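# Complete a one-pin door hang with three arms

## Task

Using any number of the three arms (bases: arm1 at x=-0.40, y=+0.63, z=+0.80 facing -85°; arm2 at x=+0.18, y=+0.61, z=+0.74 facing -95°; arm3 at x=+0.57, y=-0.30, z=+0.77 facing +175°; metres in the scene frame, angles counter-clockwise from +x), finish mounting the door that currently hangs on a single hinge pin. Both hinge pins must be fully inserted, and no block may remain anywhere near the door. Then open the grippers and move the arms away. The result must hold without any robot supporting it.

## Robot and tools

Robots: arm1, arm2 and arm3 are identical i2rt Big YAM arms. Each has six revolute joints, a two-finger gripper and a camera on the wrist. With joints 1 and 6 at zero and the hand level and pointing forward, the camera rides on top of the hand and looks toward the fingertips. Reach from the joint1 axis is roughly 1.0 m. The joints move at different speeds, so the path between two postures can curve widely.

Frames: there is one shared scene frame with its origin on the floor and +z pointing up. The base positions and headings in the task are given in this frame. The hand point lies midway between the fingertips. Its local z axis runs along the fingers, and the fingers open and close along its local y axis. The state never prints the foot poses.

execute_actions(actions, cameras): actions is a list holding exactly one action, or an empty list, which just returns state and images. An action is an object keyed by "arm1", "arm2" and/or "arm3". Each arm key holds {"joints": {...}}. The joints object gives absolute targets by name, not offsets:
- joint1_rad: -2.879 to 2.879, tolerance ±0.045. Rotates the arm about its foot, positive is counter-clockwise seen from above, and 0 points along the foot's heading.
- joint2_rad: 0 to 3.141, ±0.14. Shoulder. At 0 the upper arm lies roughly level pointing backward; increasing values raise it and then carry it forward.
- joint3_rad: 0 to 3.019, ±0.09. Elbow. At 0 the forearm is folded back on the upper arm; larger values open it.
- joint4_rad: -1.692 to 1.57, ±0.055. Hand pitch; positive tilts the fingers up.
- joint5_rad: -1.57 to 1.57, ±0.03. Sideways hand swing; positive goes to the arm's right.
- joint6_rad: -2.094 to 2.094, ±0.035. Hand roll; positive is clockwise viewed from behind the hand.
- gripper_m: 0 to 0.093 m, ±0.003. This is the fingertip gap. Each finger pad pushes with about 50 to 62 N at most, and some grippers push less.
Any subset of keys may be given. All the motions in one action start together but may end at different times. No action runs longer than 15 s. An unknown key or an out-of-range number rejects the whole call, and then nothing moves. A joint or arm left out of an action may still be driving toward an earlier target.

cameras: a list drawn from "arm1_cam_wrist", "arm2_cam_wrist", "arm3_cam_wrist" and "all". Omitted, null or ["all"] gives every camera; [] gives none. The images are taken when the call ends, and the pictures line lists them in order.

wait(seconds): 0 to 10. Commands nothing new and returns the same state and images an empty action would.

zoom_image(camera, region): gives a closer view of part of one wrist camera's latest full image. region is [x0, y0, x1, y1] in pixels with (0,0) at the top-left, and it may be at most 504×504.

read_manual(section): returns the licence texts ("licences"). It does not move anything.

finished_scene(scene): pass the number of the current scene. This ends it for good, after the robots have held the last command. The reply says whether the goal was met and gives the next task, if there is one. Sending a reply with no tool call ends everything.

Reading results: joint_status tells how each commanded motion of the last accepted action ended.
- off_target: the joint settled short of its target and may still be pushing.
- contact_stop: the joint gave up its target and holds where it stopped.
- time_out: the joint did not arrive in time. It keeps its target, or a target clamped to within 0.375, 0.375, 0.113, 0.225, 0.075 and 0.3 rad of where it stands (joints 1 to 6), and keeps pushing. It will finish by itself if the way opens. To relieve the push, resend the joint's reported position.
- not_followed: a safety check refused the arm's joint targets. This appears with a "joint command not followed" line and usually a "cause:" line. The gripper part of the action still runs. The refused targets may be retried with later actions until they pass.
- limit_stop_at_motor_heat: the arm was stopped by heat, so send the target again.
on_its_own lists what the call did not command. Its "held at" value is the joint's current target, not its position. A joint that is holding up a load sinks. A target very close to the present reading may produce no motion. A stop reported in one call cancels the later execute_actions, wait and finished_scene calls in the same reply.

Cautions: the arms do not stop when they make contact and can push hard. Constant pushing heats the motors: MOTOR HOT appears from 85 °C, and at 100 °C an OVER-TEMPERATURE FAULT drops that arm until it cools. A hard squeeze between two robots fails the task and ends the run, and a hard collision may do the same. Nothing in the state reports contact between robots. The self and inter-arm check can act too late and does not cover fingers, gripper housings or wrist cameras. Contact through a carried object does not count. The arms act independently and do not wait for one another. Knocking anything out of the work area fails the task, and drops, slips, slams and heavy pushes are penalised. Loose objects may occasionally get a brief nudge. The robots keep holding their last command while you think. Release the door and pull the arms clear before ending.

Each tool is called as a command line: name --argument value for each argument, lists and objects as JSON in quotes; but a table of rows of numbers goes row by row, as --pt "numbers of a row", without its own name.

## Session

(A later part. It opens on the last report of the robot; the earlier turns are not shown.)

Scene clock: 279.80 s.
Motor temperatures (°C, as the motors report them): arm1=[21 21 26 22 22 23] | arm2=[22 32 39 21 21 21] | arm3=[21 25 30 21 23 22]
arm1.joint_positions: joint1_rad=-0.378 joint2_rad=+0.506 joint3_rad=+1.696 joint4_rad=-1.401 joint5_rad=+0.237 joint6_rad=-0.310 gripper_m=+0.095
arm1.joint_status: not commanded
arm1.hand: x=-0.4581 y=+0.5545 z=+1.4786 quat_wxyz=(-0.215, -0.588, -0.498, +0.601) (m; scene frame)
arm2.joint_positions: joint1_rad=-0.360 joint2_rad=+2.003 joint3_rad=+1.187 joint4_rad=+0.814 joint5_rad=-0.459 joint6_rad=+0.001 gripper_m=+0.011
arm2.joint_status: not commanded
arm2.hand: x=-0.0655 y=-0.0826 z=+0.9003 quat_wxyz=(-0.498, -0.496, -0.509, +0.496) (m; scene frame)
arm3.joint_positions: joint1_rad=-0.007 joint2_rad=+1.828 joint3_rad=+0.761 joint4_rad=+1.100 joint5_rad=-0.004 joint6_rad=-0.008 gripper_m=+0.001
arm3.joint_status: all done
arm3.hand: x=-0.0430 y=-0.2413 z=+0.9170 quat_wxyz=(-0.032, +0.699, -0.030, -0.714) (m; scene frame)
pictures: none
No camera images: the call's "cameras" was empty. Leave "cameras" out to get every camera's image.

execute_actions --actions '[{"arm2":{"joints":{"joint2_rad":1.99,"joint4_rad":0.83}}}]' --cameras '[]'

execute_actions --actions '[{"arm2":{"joints":{"joint2_rad":2.01,"joint4_rad":0.80}}}]' --cameras '[]'

Scene clock: 285.50 s.
Motor temperatures (°C, as the motors report them): arm1=[21 21 26 22 22 23] | arm2=[22 32 39 21 21 21] | arm3=[21 25 30 21 23 22]
arm1.joint_positions: joint1_rad=-0.378 joint2_rad=+0.506 joint3_rad=+1.696 joint4_rad=-1.401 joint5_rad=+0.237 joint6_rad=-0.310 gripper_m=+0.095
arm1.joint_status: not commanded
arm1.hand: x=-0.4581 y=+0.5545 z=+1.4786 quat_wxyz=(-0.215, -0.588, -0.498, +0.601) (m; scene frame)
arm2.joint_positions: joint1_rad=-0.360 joint2_rad=+2.004 joint3_rad=+1.187 joint4_rad=+0.814 joint5_rad=-0.460 joint6_rad=+0.001 gripper_m=+0.011
arm2.joint_status: all done
arm2.hand: x=-0.0655 y=-0.0826 z=+0.8998 quat_wxyz=(-0.498, -0.496, -0.509, +0.496) (m; scene frame)
arm3.joint_positions: joint1_rad=-0.007 joint2_rad=+1.828 joint3_rad=+0.761 joint4_rad=+1.100 joint5_rad=-0.004 joint6_rad=-0.008 gripper_m=+0.001
arm3.joint_status: not commanded
arm3.hand: x=-0.0430 y=-0.2413 z=+0.9170 quat_wxyz=(-0.032, +0.699, -0.030, -0.714) (m; scene frame)
pictures: none
No camera images: the call's "cameras" was empty. Leave "cameras" out to get every camera's image.

Scene clock: 285.97 s.
Motor temperatures (°C, as the motors report them): arm1=[21 21 26 22 22 23] | arm2=[22 32 39 21 21 21] | arm3=[21 25 30 21 23 22]
arm1.joint_positions: joint1_rad=-0.378 joint2_rad=+0.506 joint3_rad=+1.696 joint4_rad=-1.401 joint5_rad=+0.237 joint6_rad=-0.310 gripper_m=+0.095
arm1.joint_status: not commanded
arm1.hand: x=-0.4581 y=+0.5545 z=+1.4786 quat_wxyz=(-0.215, -0.588, -0.498, +0.601) (m; scene frame)
arm2.joint_positions: joint1_rad=-0.361 joint2_rad=+2.005 joint3_rad=+1.187 joint4_rad=+0.812 joint5_rad=-0.461 joint6_rad=+0.002 gripper_m=+0.011
arm2.joint_status: all done
arm2.hand: x=-0.0656 y=-0.0826 z=+0.8985 quat_wxyz=(-0.498, -0.498, -0.510, +0.494) (m; scene frame)
arm3.joint_positions: joint1_rad=-0.007 joint2_rad=+1.828 joint3_rad=+0.761 joint4_rad=+1.100 joint5_rad=-0.004 joint6_rad=-0.008 gripper_m=+0.001
arm3.joint_status: not commanded
arm3.hand: x=-0.0430 y=-0.2413 z=+0.9170 quat_wxyz=(-0.032, +0.699, -0.030, -0.714) (m; scene frame)
pictures: none
No camera images: the call's "cameras" was empty. Leave "cameras" out to get every camera's image.

execute_actions --actions '[{"arm3":{"joints":{"joint2_rad":1.75,"joint4_rad":1.06,"joint3_rad":0.79}},"arm2":{"joints":{"joint2_rad":1.95,"joint4_rad":0.86}}}]' --cameras '[]'

execute_actions --actions '[{"arm3":{"joints":{"joint3_rad":0.60,"joint4_rad":1.22}}}]' --cameras '[]'

execute_actions --actions '[{"arm3":{"joints":{"joint1_rad":0.24,"joint5_rad":0.68,"joint2_rad":1.92,"joint4_rad":1.35,"gripper_m":0.09}}}]' --cameras '["arm3_cam_wrist"]'

Scene clock: 293.43 s.
Motor temperatures (°C, as the motors report them): arm1=[21 21 26 22 22 23] | arm2=[22 32 40 21 21 21] | arm3=[21 25 30 21 23 22]
arm1.joint_positions: joint1_rad=-0.378 joint2_rad=+0.506 joint3_rad=+1.696 joint4_rad=-1.401 joint5_rad=+0.237 joint6_rad=-0.310 gripper_m=+0.095
arm1.joint_status: not commanded
arm1.hand: x=-0.4581 y=+0.5545 z=+1.4786 quat_wxyz=(-0.215, -0.588, -0.498, +0.601) (m; scene frame)
arm2.joint_positions: joint1_rad=-0.361 joint2_rad=+2.002 joint3_rad=+1.187 joint4_rad=+0.812 joint5_rad=-0.461 joint6_rad=+0.002 gripper_m=+0.011
arm2.joint_status: all done
arm2.hand: x=-0.0655 y=-0.0825 z=+0.9001 quat_wxyz=(-0.499, -0.497, -0.509, +0.495) (m; scene frame)
arm3.joint_positions: joint1_rad=-0.007 joint2_rad=+1.780 joint3_rad=+0.762 joint4_rad=+1.071 joint5_rad=-0.004 joint6_rad=-0.008 gripper_m=+0.001
arm3.joint_status: all done
arm3.hand: x=-0.0423 y=-0.2412 z=+0.9389 quat_wxyz=(-0.032, +0.692, -0.030, -0.721) (m; scene frame)
pictures: none
No camera images: the call's "cameras" was empty. Leave "cameras" out to get every camera's image.

Scene clock: 294.37 s.
Motor temperatures (°C, as the motors report them): arm1=[21 21 26 22 22 23] | arm2=[22 32 40 21 21 21] | arm3=[21 25 30 21 23 22]
arm1.joint_positions: joint1_rad=-0.378 joint2_rad=+0.506 joint3_rad=+1.696 joint4_rad=-1.401 joint5_rad=+0.237 joint6_rad=-0.310 gripper_m=+0.095
arm1.joint_status: not commanded
arm1.hand: x=-0.4581 y=+0.5545 z=+1.4786 quat_wxyz=(-0.215, -0.588, -0.498, +0.601) (m; scene frame)
arm2.joint_positions: joint1_rad=-0.361 joint2_rad=+2.002 joint3_rad=+1.187 joint4_rad=+0.812 joint5_rad=-0.461 joint6_rad=+0.002 gripper_m=+0.011
arm2.joint_status: not commanded
arm2.hand: x=-0.0655 y=-0.0825 z=+0.9001 quat_wxyz=(-0.499, -0.497, -0.509, +0.495) (m; scene frame)
arm3.joint_positions: joint1_rad=-0.007 joint2_rad=+1.778 joint3_rad=+0.596 joint4_rad=+1.194 joint5_rad=-0.004 joint6_rad=-0.008 gripper_m=+0.001
arm3.joint_status: all done
arm3.hand: x=+0.0139 y=-0.2466 z=+0.9017 quat_wxyz=(-0.032, +0.706, -0.031, -0.707) (m; scene frame)
pictures: none
No camera images: the call's "cameras" was empty. Leave "cameras" out to get every camera's image.

Scene clock: 295.63 s.
Motor temperatures (°C, as the motors report them): arm1=[21 21 26 22 22 23] | arm2=[22 32 40 21 21 21] | arm3=[21 25 30 21 23 22]
arm1.joint_positions: joint1_rad=-0.378 joint2_rad=+0.506 joint3_rad=+1.696 joint4_rad=-1.401 joint5_rad=+0.237 joint6_rad=-0.310 gripper_m=+0.095
arm1.joint_status: not commanded
arm1.hand: x=-0.4581 y=+0.5545 z=+1.4786 quat_wxyz=(-0.215, -0.588, -0.498, +0.601) (m; scene frame)
arm2.joint_positions: joint1_rad=-0.361 joint2_rad=+2.002 joint3_rad=+1.187 joint4_rad=+0.812 joint5_rad=-0.461 joint6_rad=+0.002 gripper_m=+0.011
arm2.joint_status: not commanded
arm2.hand: x=-0.0655 y=-0.0825 z=+0.9001 quat_wxyz=(-0.499, -0.497, -0.509, +0.495) (m; scene frame)
arm3.joint_positions: joint1_rad=+0.247 joint2_rad=+1.925 joint3_rad=+0.596 joint4_rad=+1.325 joint5_rad=+0.677 joint6_rad=-0.007 gripper_m=+0.090
arm3.joint_status: all done
arm3.hand: x=+0.0419 y=-0.2743 z=+0.8561 quat_wxyz=(-0.181, +0.690, -0.179, -0.678) (m; scene frame)
pictures: arm3_cam_wrist
Images, in order (width x height): arm3_cam_wrist 616x616.

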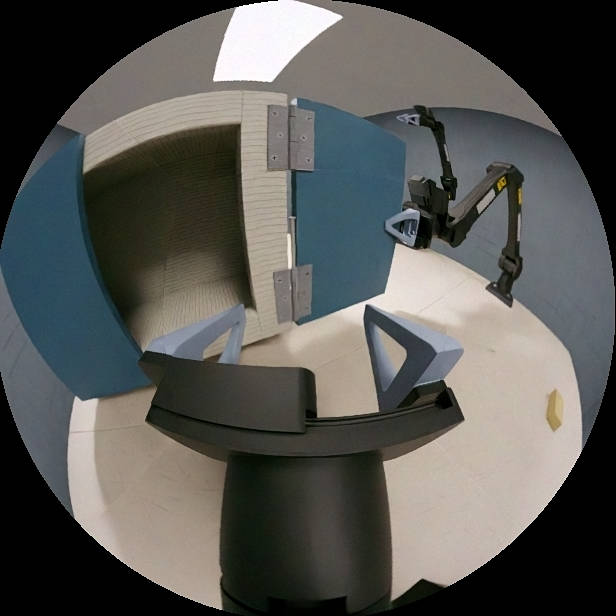

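zoom_image --camera "arm3_cam_wrist" --region '[262, 210, 332, 330]'

zoom_image --camera "arm3_cam_wrist" --region '[250, 90, 340, 330]'

Region (262, 210, 332, 330) of arm3_cam_wrist's 616x616 image, scaled by 4.200, with more detail than that image has; it fills the left 294 columns of this view, and the rest is white.

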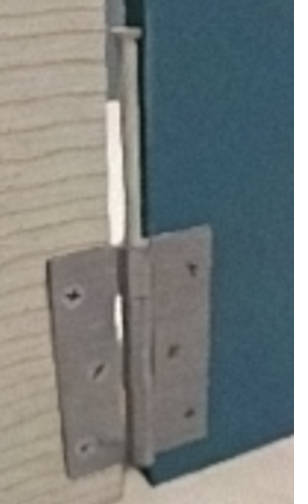

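Region (250, 90, 340, 330) of arm3_cam_wrist's 616x616 image, scaled by 2.100, with more detail than that image has; it fills the left 189 columns of this view, and the rest is white.

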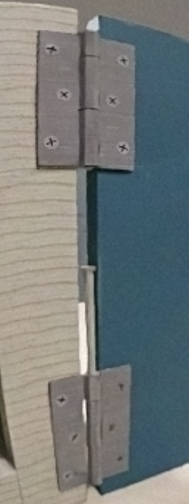

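zoom_image --camera "arm3_cam_wrist" --region '[280, 260, 310, 325]'

Region (280, 260, 310, 325) of arm3_cam_wrist's 616x616 image, scaled by 7.754, with more detail than that image has; it fills the left 233 columns of this view, and the rest is white.

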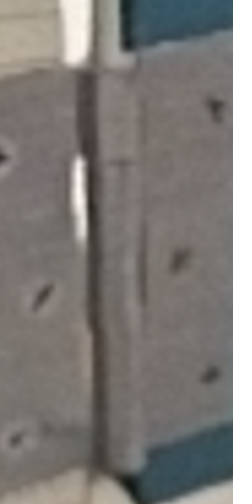

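execute_actions --actions '[{"arm2":{"joints":{"joint5_rad":-0.435,"joint6_rad":-0.032}}}]' --cameras '["arm3_cam_wrist"]'

zoom_image --camera "arm3_cam_wrist" --region '[262, 210, 332, 330]'

zoom_image --camera "arm3_cam_wrist" --region '[280, 260, 310, 325]'

Scene clock: 307.73 s.
Motor temperatures (°C, as the motors report them): arm1=[21 21 26 22 22 23] | arm2=[22 32 40 22 21 21] | arm3=[21 25 29 21 23 22]
arm1.joint_positions: joint1_rad=-0.378 joint2_rad=+0.506 joint3_rad=+1.696 joint4_rad=-1.401 joint5_rad=+0.237 joint6_rad=-0.310 gripper_m=+0.095
arm1.joint_status: not commanded
arm1.hand: x=-0.4581 y=+0.5545 z=+1.4786 quat_wxyz=(-0.215, -0.588, -0.498, +0.601) (m; scene frame)
arm2.joint_positions: joint1_rad=-0.360 joint2_rad=+2.002 joint3_rad=+1.187 joint4_rad=+0.812 joint5_rad=-0.453 joint6_rad=-0.004 gripper_m=+0.011
arm2.joint_status: all done
arm2.hand: x=-0.0665 y=-0.0826 z=+0.9001 quat_wxyz=(-0.495, -0.497, -0.509, +0.498) (m; scene frame)
arm3.joint_positions: joint1_rad=+0.247 joint2_rad=+1.925 joint3_rad=+0.596 joint4_rad=+1.325 joint5_rad=+0.677 joint6_rad=-0.007 gripper_m=+0.090
arm3.joint_status: not commanded
arm3.hand: x=+0.0419 y=-0.2743 z=+0.8561 quat_wxyz=(-0.181, +0.690, -0.179, -0.678) (m; scene frame)
pictures: arm3_cam_wrist
Images, in order (width x height): arm3_cam_wrist 616x616.

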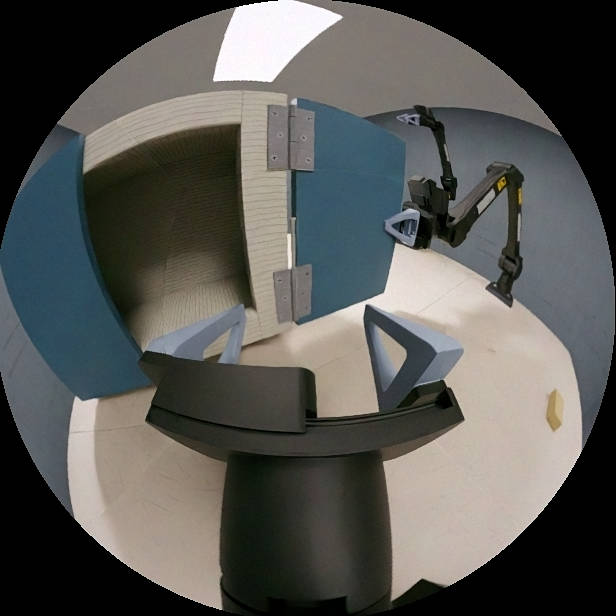

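Region (262, 210, 332, 330) of arm3_cam_wrist's 616x616 image, scaled by 4.200, with more detail than that image has; it fills the left 294 columns of this view, and the rest is white.

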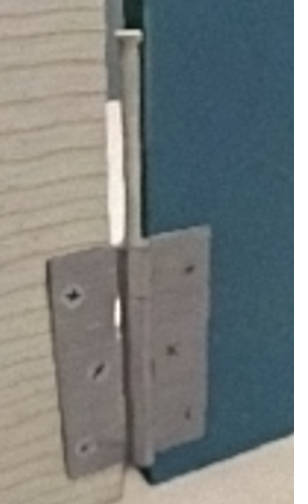

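Region (280, 260, 310, 325) of arm3_cam_wrist's 616x616 image, scaled by 7.754, with more detail than that image has; it fills the left 233 columns of this view, and the rest is white.

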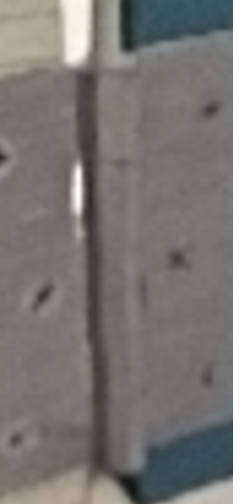

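execute_actions --actions '[{"arm3":{"joints":{"joint1_rad":-0.012,"joint5_rad":-0.007,"joint2_rad":1.71,"joint3_rad":0.72,"joint4_rad":1.02,"gripper_m":0.0}}}]' --cameras '["arm3_cam_wrist"]'

Scene clock: 311.63 s.
Motor temperatures (°C, as the motors report them): arm1=[21 21 26 22 22 23] | arm2=[22 33 40 22 21 21] | arm3=[21 25 29 21 23 22]
arm1.joint_positions: joint1_rad=-0.378 joint2_rad=+0.506 joint3_rad=+1.696 joint4_rad=-1.401 joint5_rad=+0.237 joint6_rad=-0.310 gripper_m=+0.095
arm1.joint_status: not commanded
arm1.hand: x=-0.4581 y=+0.5545 z=+1.4786 quat_wxyz=(-0.215, -0.588, -0.498, +0.601) (m; scene frame)
arm2.joint_positions: joint1_rad=-0.360 joint2_rad=+2.002 joint3_rad=+1.187 joint4_rad=+0.812 joint5_rad=-0.453 joint6_rad=-0.004 gripper_m=+0.011
arm2.joint_status: not commanded
arm2.hand: x=-0.0665 y=-0.0826 z=+0.9001 quat_wxyz=(-0.495, -0.497, -0.509, +0.498) (m; scene frame)
arm3.joint_positions: joint1_rad=-0.018 joint2_rad=+1.707 joint3_rad=+0.697 joint4_rad=+1.031 joint5_rad=-0.004 joint6_rad=-0.006 gripper_m=+0.001
arm3.joint_status: all done
arm3.hand: x=-0.0182 y=-0.2368 z=+0.9426 quat_wxyz=(-0.035, +0.703, -0.035, -0.710) (m; scene frame)
pictures: arm3_cam_wrist
Images, in order (width x height): arm3_cam_wrist 616x616.

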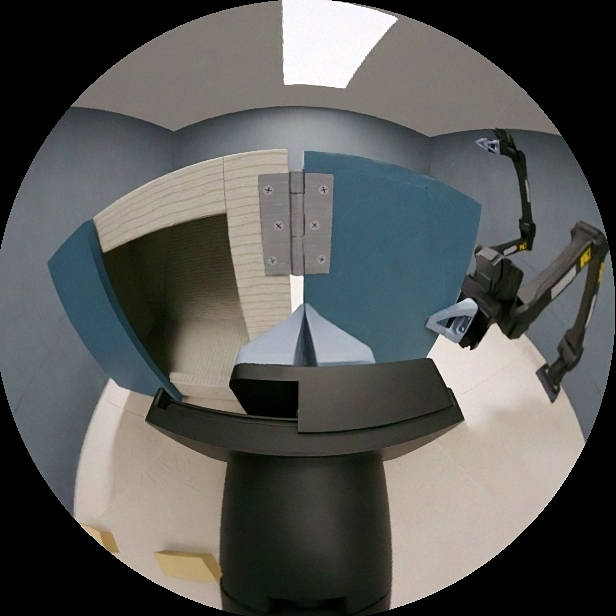

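execute_actions --actions '[{"arm3":{"joints":{"joint1_rad":0.0}}}]' --cameras '[]'

Scene clock: 313.17 s.
Motor temperatures (°C, as the motors report them): arm1=[21 21 26 22 22 23] | arm2=[22 33 40 22 21 21] | arm3=[21 25 29 21 23 22]
arm1.joint_positions: joint1_rad=-0.378 joint2_rad=+0.506 joint3_rad=+1.696 joint4_rad=-1.401 joint5_rad=+0.237 joint6_rad=-0.310 gripper_m=+0.095
arm1.joint_status: not commanded
arm1.hand: x=-0.4581 y=+0.5545 z=+1.4786 quat_wxyz=(-0.215, -0.588, -0.498, +0.601) (m; scene frame)
arm2.joint_positions: joint1_rad=-0.360 joint2_rad=+2.002 joint3_rad=+1.187 joint4_rad=+0.812 joint5_rad=-0.453 joint6_rad=-0.004 gripper_m=+0.011
arm2.joint_status: not commanded
arm2.hand: x=-0.0665 y=-0.0826 z=+0.9001 quat_wxyz=(-0.495, -0.497, -0.509, +0.498) (m; scene frame)
arm3.joint_positions: joint1_rad=-0.008 joint2_rad=+1.707 joint3_rad=+0.697 joint4_rad=+1.031 joint5_rad=-0.004 joint6_rad=-0.006 gripper_m=+0.001
arm3.joint_status: all done
arm3.hand: x=-0.0187 y=-0.2425 z=+0.9426 quat_wxyz=(-0.032, +0.703, -0.031, -0.710) (m; scene frame)
pictures: none
No camera images: the call's "cameras" was empty. Leave "cameras" out to get every camera's image.

execute_actions --actions '[{"arm3":{"joints":{"joint1_rad":-0.008,"joint2_rad":1.76,"joint3_rad":0.797,"joint4_rad":0.995}}}]' --cameras '[]'

Scene clock: 315.53 s.
Motor temperatures (°C, as the motors report them): arm1=[21 21 26 22 22 23] | arm2=[22 33 40 22 21 21] | arm3=[21 25 30 21 23 22]
arm1.joint_positions: joint1_rad=-0.378 joint2_rad=+0.506 joint3_rad=+1.696 joint4_rad=-1.401 joint5_rad=+0.237 joint6_rad=-0.310 gripper_m=+0.095
arm1.joint_status: not commanded
arm1.hand: x=-0.4581 y=+0.5545 z=+1.4786 quat_wxyz=(-0.215, -0.588, -0.498, +0.601) (m; scene frame)
arm2.joint_positions: joint1_rad=-0.360 joint2_rad=+2.002 joint3_rad=+1.187 joint4_rad=+0.812 joint5_rad=-0.453 joint6_rad=-0.004 gripper_m=+0.011
arm2.joint_status: not commanded
arm2.hand: x=-0.0665 y=-0.0826 z=+0.9001 quat_wxyz=(-0.495, -0.497, -0.509, +0.498) (m; scene frame)
arm3.joint_positions: joint1_rad=-0.008 joint2_rad=+1.750 joint3_rad=+0.751 joint4_rad=+1.004 joint5_rad=-0.004 joint6_rad=-0.006 gripper_m=+0.001
arm3.joint_status: all done
arm3.hand: x=-0.0379 y=-0.2408 z=+0.9354 quat_wxyz=(-0.031, +0.708, -0.032, -0.704) (m; scene frame)
pictures: none
No camera images: the call's "cameras" was empty. Leave "cameras" out to get every camera's image.

Now descend with q3 held neutral so it doesn't creep forward.

execute_actions --actions '[{"arm3":{"joints":{"joint2_rad":1.88,"joint3_rad":0.765,"joint4_rad":1.07}}}]' --cameras '[]'

Scene clock: 318.20 s.
Motor temperatures (°C, as the motors report them): arm1=[21 21 26 22 22 23] | arm2=[22 33 40 22 21 21] | arm3=[21 25 30 21 23 22]
arm1.joint_positions: joint1_rad=-0.378 joint2_rad=+0.506 joint3_rad=+1.696 joint4_rad=-1.401 joint5_rad=+0.237 joint6_rad=-0.310 gripper_m=+0.095
arm1.joint_status: not commanded
arm1.hand: x=-0.4581 y=+0.5545 z=+1.4786 quat_wxyz=(-0.215, -0.588, -0.498, +0.601) (m; scene frame)
arm2.joint_positions: joint1_rad=-0.360 joint2_rad=+2.002 joint3_rad=+1.187 joint4_rad=+0.812 joint5_rad=-0.453 joint6_rad=-0.004 gripper_m=+0.011
arm2.joint_status: not commanded
arm2.hand: x=-0.0665 y=-0.0826 z=+0.9001 quat_wxyz=(-0.495, -0.497, -0.509, +0.498) (m; scene frame)
arm3.joint_positions: joint1_rad=-0.008 joint2_rad=+1.855 joint3_rad=+0.751 joint4_rad=+1.063 joint5_rad=-0.005 joint6_rad=-0.006 gripper_m=+0.001
arm3.joint_status: all done
arm3.hand: x=-0.0394 y=-0.2410 z=+0.8881 quat_wxyz=(-0.030, +0.725, -0.032, -0.688) (m; scene frame)
pictures: none
No camera images: the call's "cameras" was empty. Leave "cameras" out to get every camera's image.

execute_actions --actions '[{"arm3":{"joints":{"joint2_rad":1.95,"joint4_rad":1.18}}}]' --cameras '["arm3_cam_wrist"]'

Scene clock: 320.83 s.
Motor temperatures (°C, as the motors report them): arm1=[21 21 26 22 22 23] | arm2=[22 33 40 22 21 21] | arm3=[21 25 30 21 23 22]
arm1.joint_positions: joint1_rad=-0.378 joint2_rad=+0.506 joint3_rad=+1.696 joint4_rad=-1.401 joint5_rad=+0.237 joint6_rad=-0.310 gripper_m=+0.095
arm1.joint_status: not commanded
arm1.hand: x=-0.4581 y=+0.5545 z=+1.4786 quat_wxyz=(-0.215, -0.588, -0.498, +0.601) (m; scene frame)
arm2.joint_positions: joint1_rad=-0.360 joint2_rad=+2.002 joint3_rad=+1.187 joint4_rad=+0.812 joint5_rad=-0.453 joint6_rad=-0.005 gripper_m=+0.011
arm2.joint_status: not commanded
arm2.hand: x=-0.0665 y=-0.0826 z=+0.9001 quat_wxyz=(-0.495, -0.497, -0.509, +0.499) (m; scene frame)
arm3.joint_positions: joint1_rad=-0.008 joint2_rad=+1.915 joint3_rad=+0.751 joint4_rad=+1.174 joint5_rad=-0.005 joint6_rad=-0.006 gripper_m=+0.001
arm3.joint_status: all done
arm3.hand: x=-0.0391 y=-0.2412 z=+0.8800 quat_wxyz=(-0.031, +0.707, -0.031, -0.706) (m; scene frame)
pictures: arm3_cam_wrist
Images, in order (width x height): arm3_cam_wrist 616x616.

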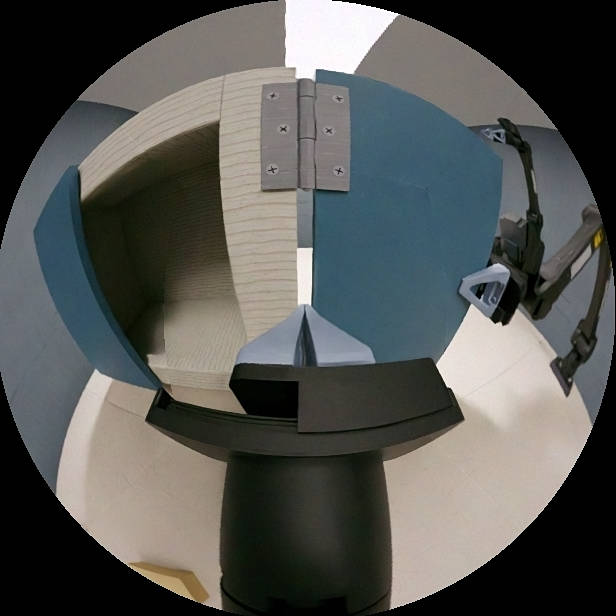

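Pin is going in.

execute_actions --actions '[{"arm3":{"joints":{"joint2_rad":2.02,"joint4_rad":1.20}}}]' --cameras '[]'

Scene clock: 322.77 s.
Motor temperatures (°C, as the motors report them): arm1=[21 21 26 22 22 23] | arm2=[22 33 40 22 22 21] | arm3=[21 25 30 21 23 22]
arm1.joint_positions: joint1_rad=-0.378 joint2_rad=+0.506 joint3_rad=+1.696 joint4_rad=-1.401 joint5_rad=+0.237 joint6_rad=-0.310 gripper_m=+0.095
arm1.joint_status: not commanded
arm1.hand: x=-0.4581 y=+0.5545 z=+1.4786 quat_wxyz=(-0.215, -0.588, -0.498, +0.601) (m; scene frame)
arm2.joint_positions: joint1_rad=-0.360 joint2_rad=+2.002 joint3_rad=+1.187 joint4_rad=+0.812 joint5_rad=-0.453 joint6_rad=-0.005 gripper_m=+0.011
arm2.joint_status: not commanded
arm2.hand: x=-0.0665 y=-0.0826 z=+0.9001 quat_wxyz=(-0.495, -0.497, -0.509, +0.499) (m; scene frame)
arm3.joint_positions: joint1_rad=-0.008 joint2_rad=+1.969 joint3_rad=+0.751 joint4_rad=+1.218 joint5_rad=-0.005 joint6_rad=-0.006 gripper_m=+0.001
arm3.joint_status: all done
arm3.hand: x=-0.0375 y=-0.2415 z=+0.8591 quat_wxyz=(-0.031, +0.710, -0.031, -0.703) (m; scene frame)
pictures: none
No camera images: the call's "cameras" was empty. Leave "cameras" out to get every camera's image.

Stopped near expected depth. Release and inspect.

execute_actions --actions '[{"arm3":{"joints":{"joint2_rad":1.90}},"arm2":{"joints":{"joint2_rad":1.985,"joint3_rad":1.225,"joint4_rad":0.815,"joint5_rad":-0.455,"joint6_rad":-0.005}}}]' --cameras '[]'

execute_actions --actions '[{"arm3":{"joints":{"joint2_rad":1.85,"joint3_rad":0.58,"joint4_rad":1.30}},"arm2":{"joints":{"gripper_m":0.07}}}]' --cameras '[]'

execute_actions --actions '[{"arm3":{"joints":{"gripper_m":0.09}},"arm2":{"joints":{"joint1_rad":-0.43,"joint2_rad":1.75,"joint3_rad":0.85,"joint4_rad":0.92,"joint5_rad":-0.52}}}]'

zoom_image --camera "arm3_cam_wrist" --region '[250, 80, 360, 350]'

Scene clock: 328.47 s.
Motor temperatures (°C, as the motors report them): arm1=[21 21 26 22 22 23] | arm2=[22 33 40 22 22 21] | arm3=[21 25 30 21 23 22]
arm1.joint_positions: joint1_rad=-0.378 joint2_rad=+0.506 joint3_rad=+1.696 joint4_rad=-1.401 joint5_rad=+0.237 joint6_rad=-0.310 gripper_m=+0.095
arm1.joint_status: not commanded
arm1.hand: x=-0.4581 y=+0.5545 z=+1.4786 quat_wxyz=(-0.215, -0.588, -0.498, +0.601) (m; scene frame)
arm2.joint_positions: joint1_rad=-0.360 joint2_rad=+2.002 joint3_rad=+1.187 joint4_rad=+0.811 joint5_rad=-0.457 joint6_rad=-0.004 gripper_m=+0.011
arm2.joint_status: all done
arm2.hand: x=-0.0659 y=-0.0826 z=+0.8998 quat_wxyz=(-0.496, -0.497, -0.510, +0.497) (m; scene frame)
arm3.joint_positions: joint1_rad=-0.008 joint2_rad=+1.931 joint3_rad=+0.751 joint4_rad=+1.210 joint5_rad=-0.005 joint6_rad=-0.006 gripper_m=+0.001
arm3.joint_status: all done
arm3.hand: x=-0.0387 y=-0.2412 z=+0.8790 quat_wxyz=(-0.031, +0.700, -0.031, -0.713) (m; scene frame)
pictures: none
No camera images: the call's "cameras" was empty. Leave "cameras" out to get every camera's image.

Scene clock: 329.40 s.
Motor temperatures (°C, as the motors report them): arm1=[21 21 26 22 22 23] | arm2=[22 33 40 22 22 21] | arm3=[21 25 30 21 23 22]
arm1.joint_positions: joint1_rad=-0.378 joint2_rad=+0.506 joint3_rad=+1.696 joint4_rad=-1.401 joint5_rad=+0.237 joint6_rad=-0.310 gripper_m=+0.095
arm1.joint_status: not commanded
arm1.hand: x=-0.4581 y=+0.5545 z=+1.4786 quat_wxyz=(-0.215, -0.588, -0.498, +0.601) (m; scene frame)
arm2.joint_positions: joint1_rad=-0.361 joint2_rad=+1.995 joint3_rad=+1.187 joint4_rad=+0.811 joint5_rad=-0.457 joint6_rad=-0.004 gripper_m=+0.070
arm2.joint_status: all done
arm2.hand: x=-0.0660 y=-0.0823 z=+0.9053 quat_wxyz=(-0.497, -0.494, -0.509, +0.500) (m; scene frame)
arm3.joint_positions: joint1_rad=-0.008 joint2_rad=+1.871 joint3_rad=+0.578 joint4_rad=+1.276 joint5_rad=-0.005 joint6_rad=-0.006 gripper_m=+0.001
arm3.joint_status: all done
arm3.hand: x=+0.0220 y=-0.2470 z=+0.8656 quat_wxyz=(-0.031, +0.716, -0.032, -0.696) (m; scene frame)
pictures: none
No camera images: the call's "cameras" was empty. Leave "cameras" out to get every camera's image.

Scene clock: 330.63 s.
Motor temperatures (°C, as the motors report them): arm1=[21 21 26 22 22 23] | arm2=[22 33 40 22 22 21] | arm3=[21 25 30 21 23 22]
arm1.joint_positions: joint1_rad=-0.378 joint2_rad=+0.506 joint3_rad=+1.696 joint4_rad=-1.401 joint5_rad=+0.237 joint6_rad=-0.310 gripper_m=+0.095
arm1.joint_status: not commanded
arm1.hand: x=-0.4581 y=+0.5545 z=+1.4786 quat_wxyz=(-0.215, -0.588, -0.498, +0.601) (m; scene frame)
arm2.joint_positions: joint1_rad=-0.437 joint2_rad=+1.746 joint3_rad=+0.855 joint4_rad=+0.906 joint5_rad=-0.516 joint6_rad=-0.004 gripper_m=+0.070
arm2.joint_status: all done
arm2.hand: x=-0.0538 y=+0.0323 z=+0.9316 quat_wxyz=(-0.494, -0.494, -0.504, +0.508) (m; scene frame)
arm3.joint_positions: joint1_rad=-0.008 joint2_rad=+1.871 joint3_rad=+0.578 joint4_rad=+1.276 joint5_rad=-0.005 joint6_rad=-0.006 gripper_m=+0.090
arm3.joint_status: all done
arm3.hand: x=+0.0220 y=-0.2470 z=+0.8656 quat_wxyz=(-0.031, +0.716, -0.032, -0.696) (m; scene frame)
pictures: arm1_cam_wrist, arm2_cam_wrist, arm3_cam_wrist
Images, in order (width x height): arm1_cam_wrist 616x616, arm2_cam_wrist 616x616, arm3_cam_wrist 616x616.

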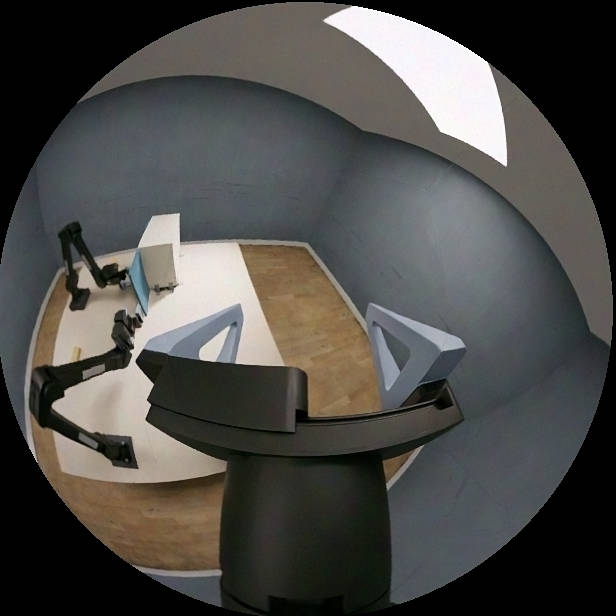

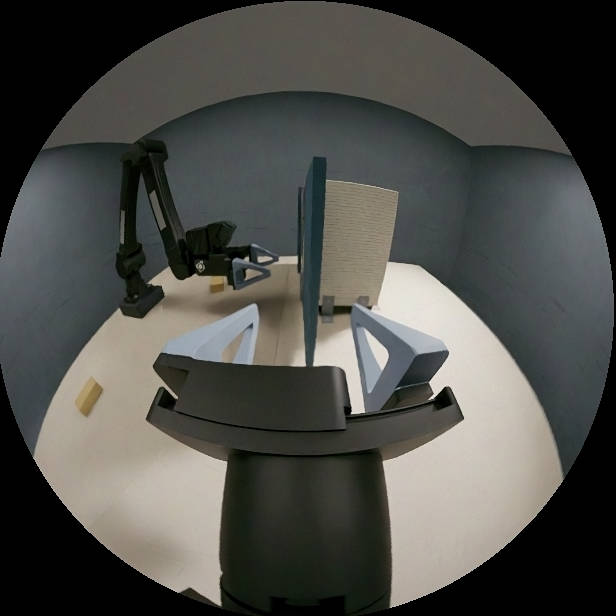

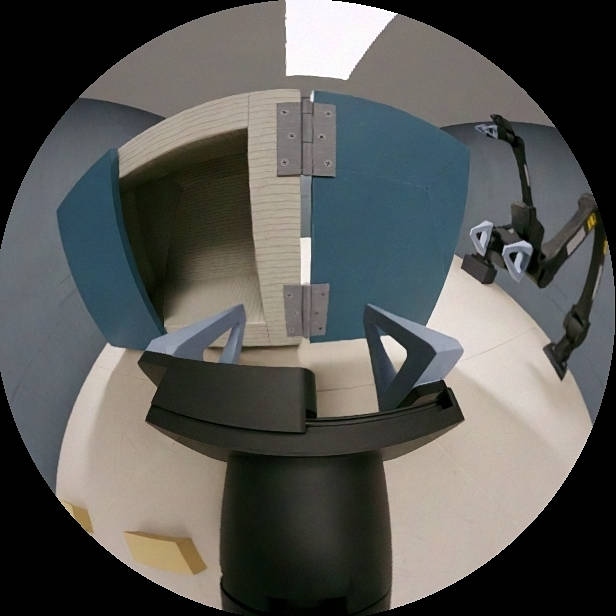

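Region (250, 80, 360, 350) of arm3_cam_wrist's 616x616 image, scaled by 1.867, with more detail than that image has; it fills the left 205 columns of this view, and the rest is white.

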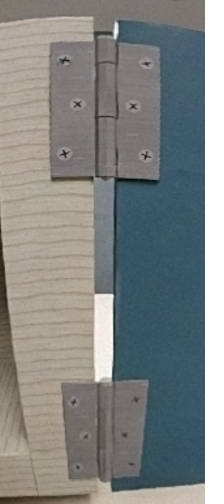

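zoom_image --camera "arm3_cam_wrist" --region '[285, 265, 330, 310]'

execute_actions --actions '[{"arm3":{"joints":{"joint2_rad":0.9,"joint3_rad":0.66,"joint4_rad":-0.1}},"arm2":{"joints":{"joint1_rad":-0.2,"joint2_rad":1.0,"joint3_rad":0.75,"joint4_rad":0.0,"joint5_rad":0.0}}}]' --cameras '["arm3_cam_wrist"]'

Region (285, 265, 330, 310) of arm3_cam_wrist's 616x616 image, scaled by 11.200, with more detail than that image has.

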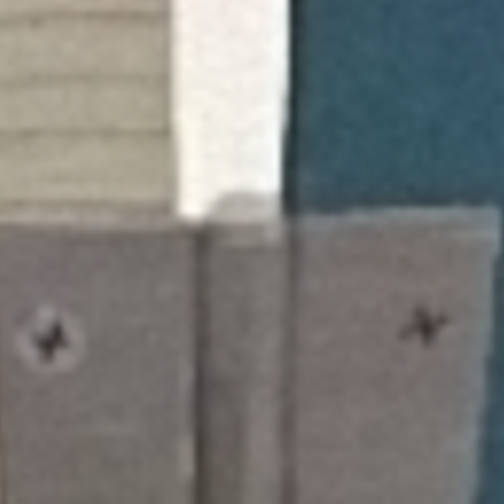

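Scene clock: 334.60 s.
Motor temperatures (°C, as the motors report them): arm1=[21 21 26 22 22 23] | arm2=[22 32 39 21 21 21] | arm3=[21 25 30 21 23 22]
arm1.joint_positions: joint1_rad=-0.378 joint2_rad=+0.506 joint3_rad=+1.696 joint4_rad=-1.401 joint5_rad=+0.237 joint6_rad=-0.310 gripper_m=+0.095
arm1.joint_status: not commanded
arm1.hand: x=-0.4581 y=+0.5545 z=+1.4786 quat_wxyz=(-0.215, -0.588, -0.498, +0.601) (m; scene frame)
arm2.joint_positions: joint1_rad=-0.196 joint2_rad=+0.993 joint3_rad=+0.750 joint4_rad=+0.016 joint5_rad=-0.005 joint6_rad=-0.004 gripper_m=+0.070
arm2.joint_status: all done
arm2.hand: x=+0.0501 y=+0.1458 z=+1.0715 quat_wxyz=(-0.369, -0.622, -0.478, +0.499) (m; scene frame)
arm3.joint_positions: joint1_rad=-0.008 joint2_rad=+0.911 joint3_rad=+0.617 joint4_rad=-0.089 joint5_rad=-0.005 joint6_rad=-0.006 gripper_m=+0.090
arm3.joint_status: all done
arm3.hand: x=+0.1321 y=-0.2562 z=+1.0353 quat_wxyz=(-0.023, +0.831, -0.036, -0.555) (m; scene frame)
pictures: arm3_cam_wrist
Images, in order (width x height): arm3_cam_wrist 616x616.

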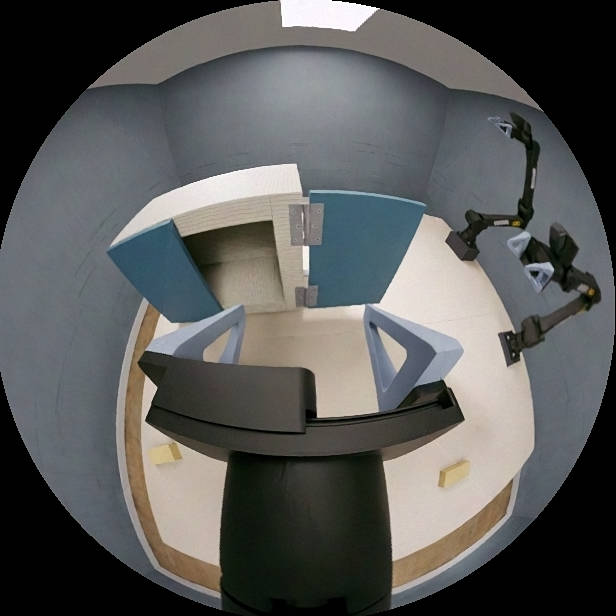

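zoom_image --camera "arm3_cam_wrist" --region '[285, 185, 330, 230]'

Region (285, 185, 330, 230) of arm3_cam_wrist's 616x616 image, scaled by 11.200, with more detail than that image has.

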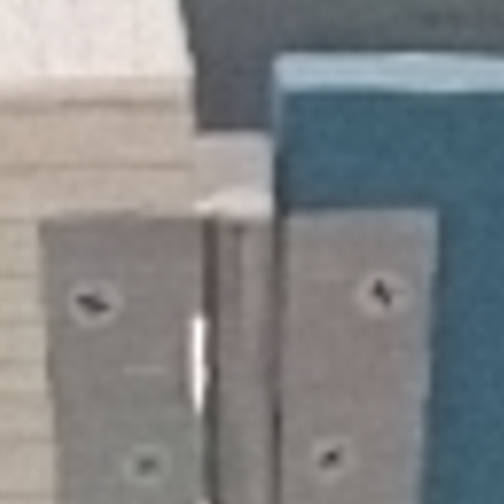

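execute_actions --actions '[{"arm3":{"joints":{"joint2_rad":0.5,"joint4_rad":-0.46}}}]' --cameras '[]'

finished_scene --scene 2

Scene clock: 339.77 s.
Motor temperatures (°C, as the motors report them): arm1=[21 21 26 22 22 23] | arm2=[22 31 39 21 21 21] | arm3=[21 25 32 21 23 22]
arm1.joint_positions: joint1_rad=-0.378 joint2_rad=+0.506 joint3_rad=+1.696 joint4_rad=-1.401 joint5_rad=+0.237 joint6_rad=-0.310 gripper_m=+0.095
arm1.joint_status: not commanded
arm1.hand: x=-0.4581 y=+0.5545 z=+1.4786 quat_wxyz=(-0.215, -0.588, -0.498, +0.601) (m; scene frame)
arm2.joint_positions: joint1_rad=-0.196 joint2_rad=+0.993 joint3_rad=+0.750 joint4_rad=+0.016 joint5_rad=-0.005 joint6_rad=-0.004 gripper_m=+0.070
arm2.joint_status: not commanded
arm2.hand: x=+0.0501 y=+0.1458 z=+1.0715 quat_wxyz=(-0.369, -0.622, -0.478, +0.499) (m; scene frame)
arm3.joint_positions: joint1_rad=-0.008 joint2_rad=+0.492 joint3_rad=+0.617 joint4_rad=-0.449 joint5_rad=-0.005 joint6_rad=-0.006 gripper_m=+0.090
arm3.joint_status: all done
arm3.hand: x=+0.2356 y=-0.2655 z=+1.1060 quat_wxyz=(-0.024, +0.814, -0.036, -0.579) (m; scene frame)
pictures: none
No camera images: the call's "cameras" was empty. Leave "cameras" out to get every camera's image.

The scene is finished: the task was done.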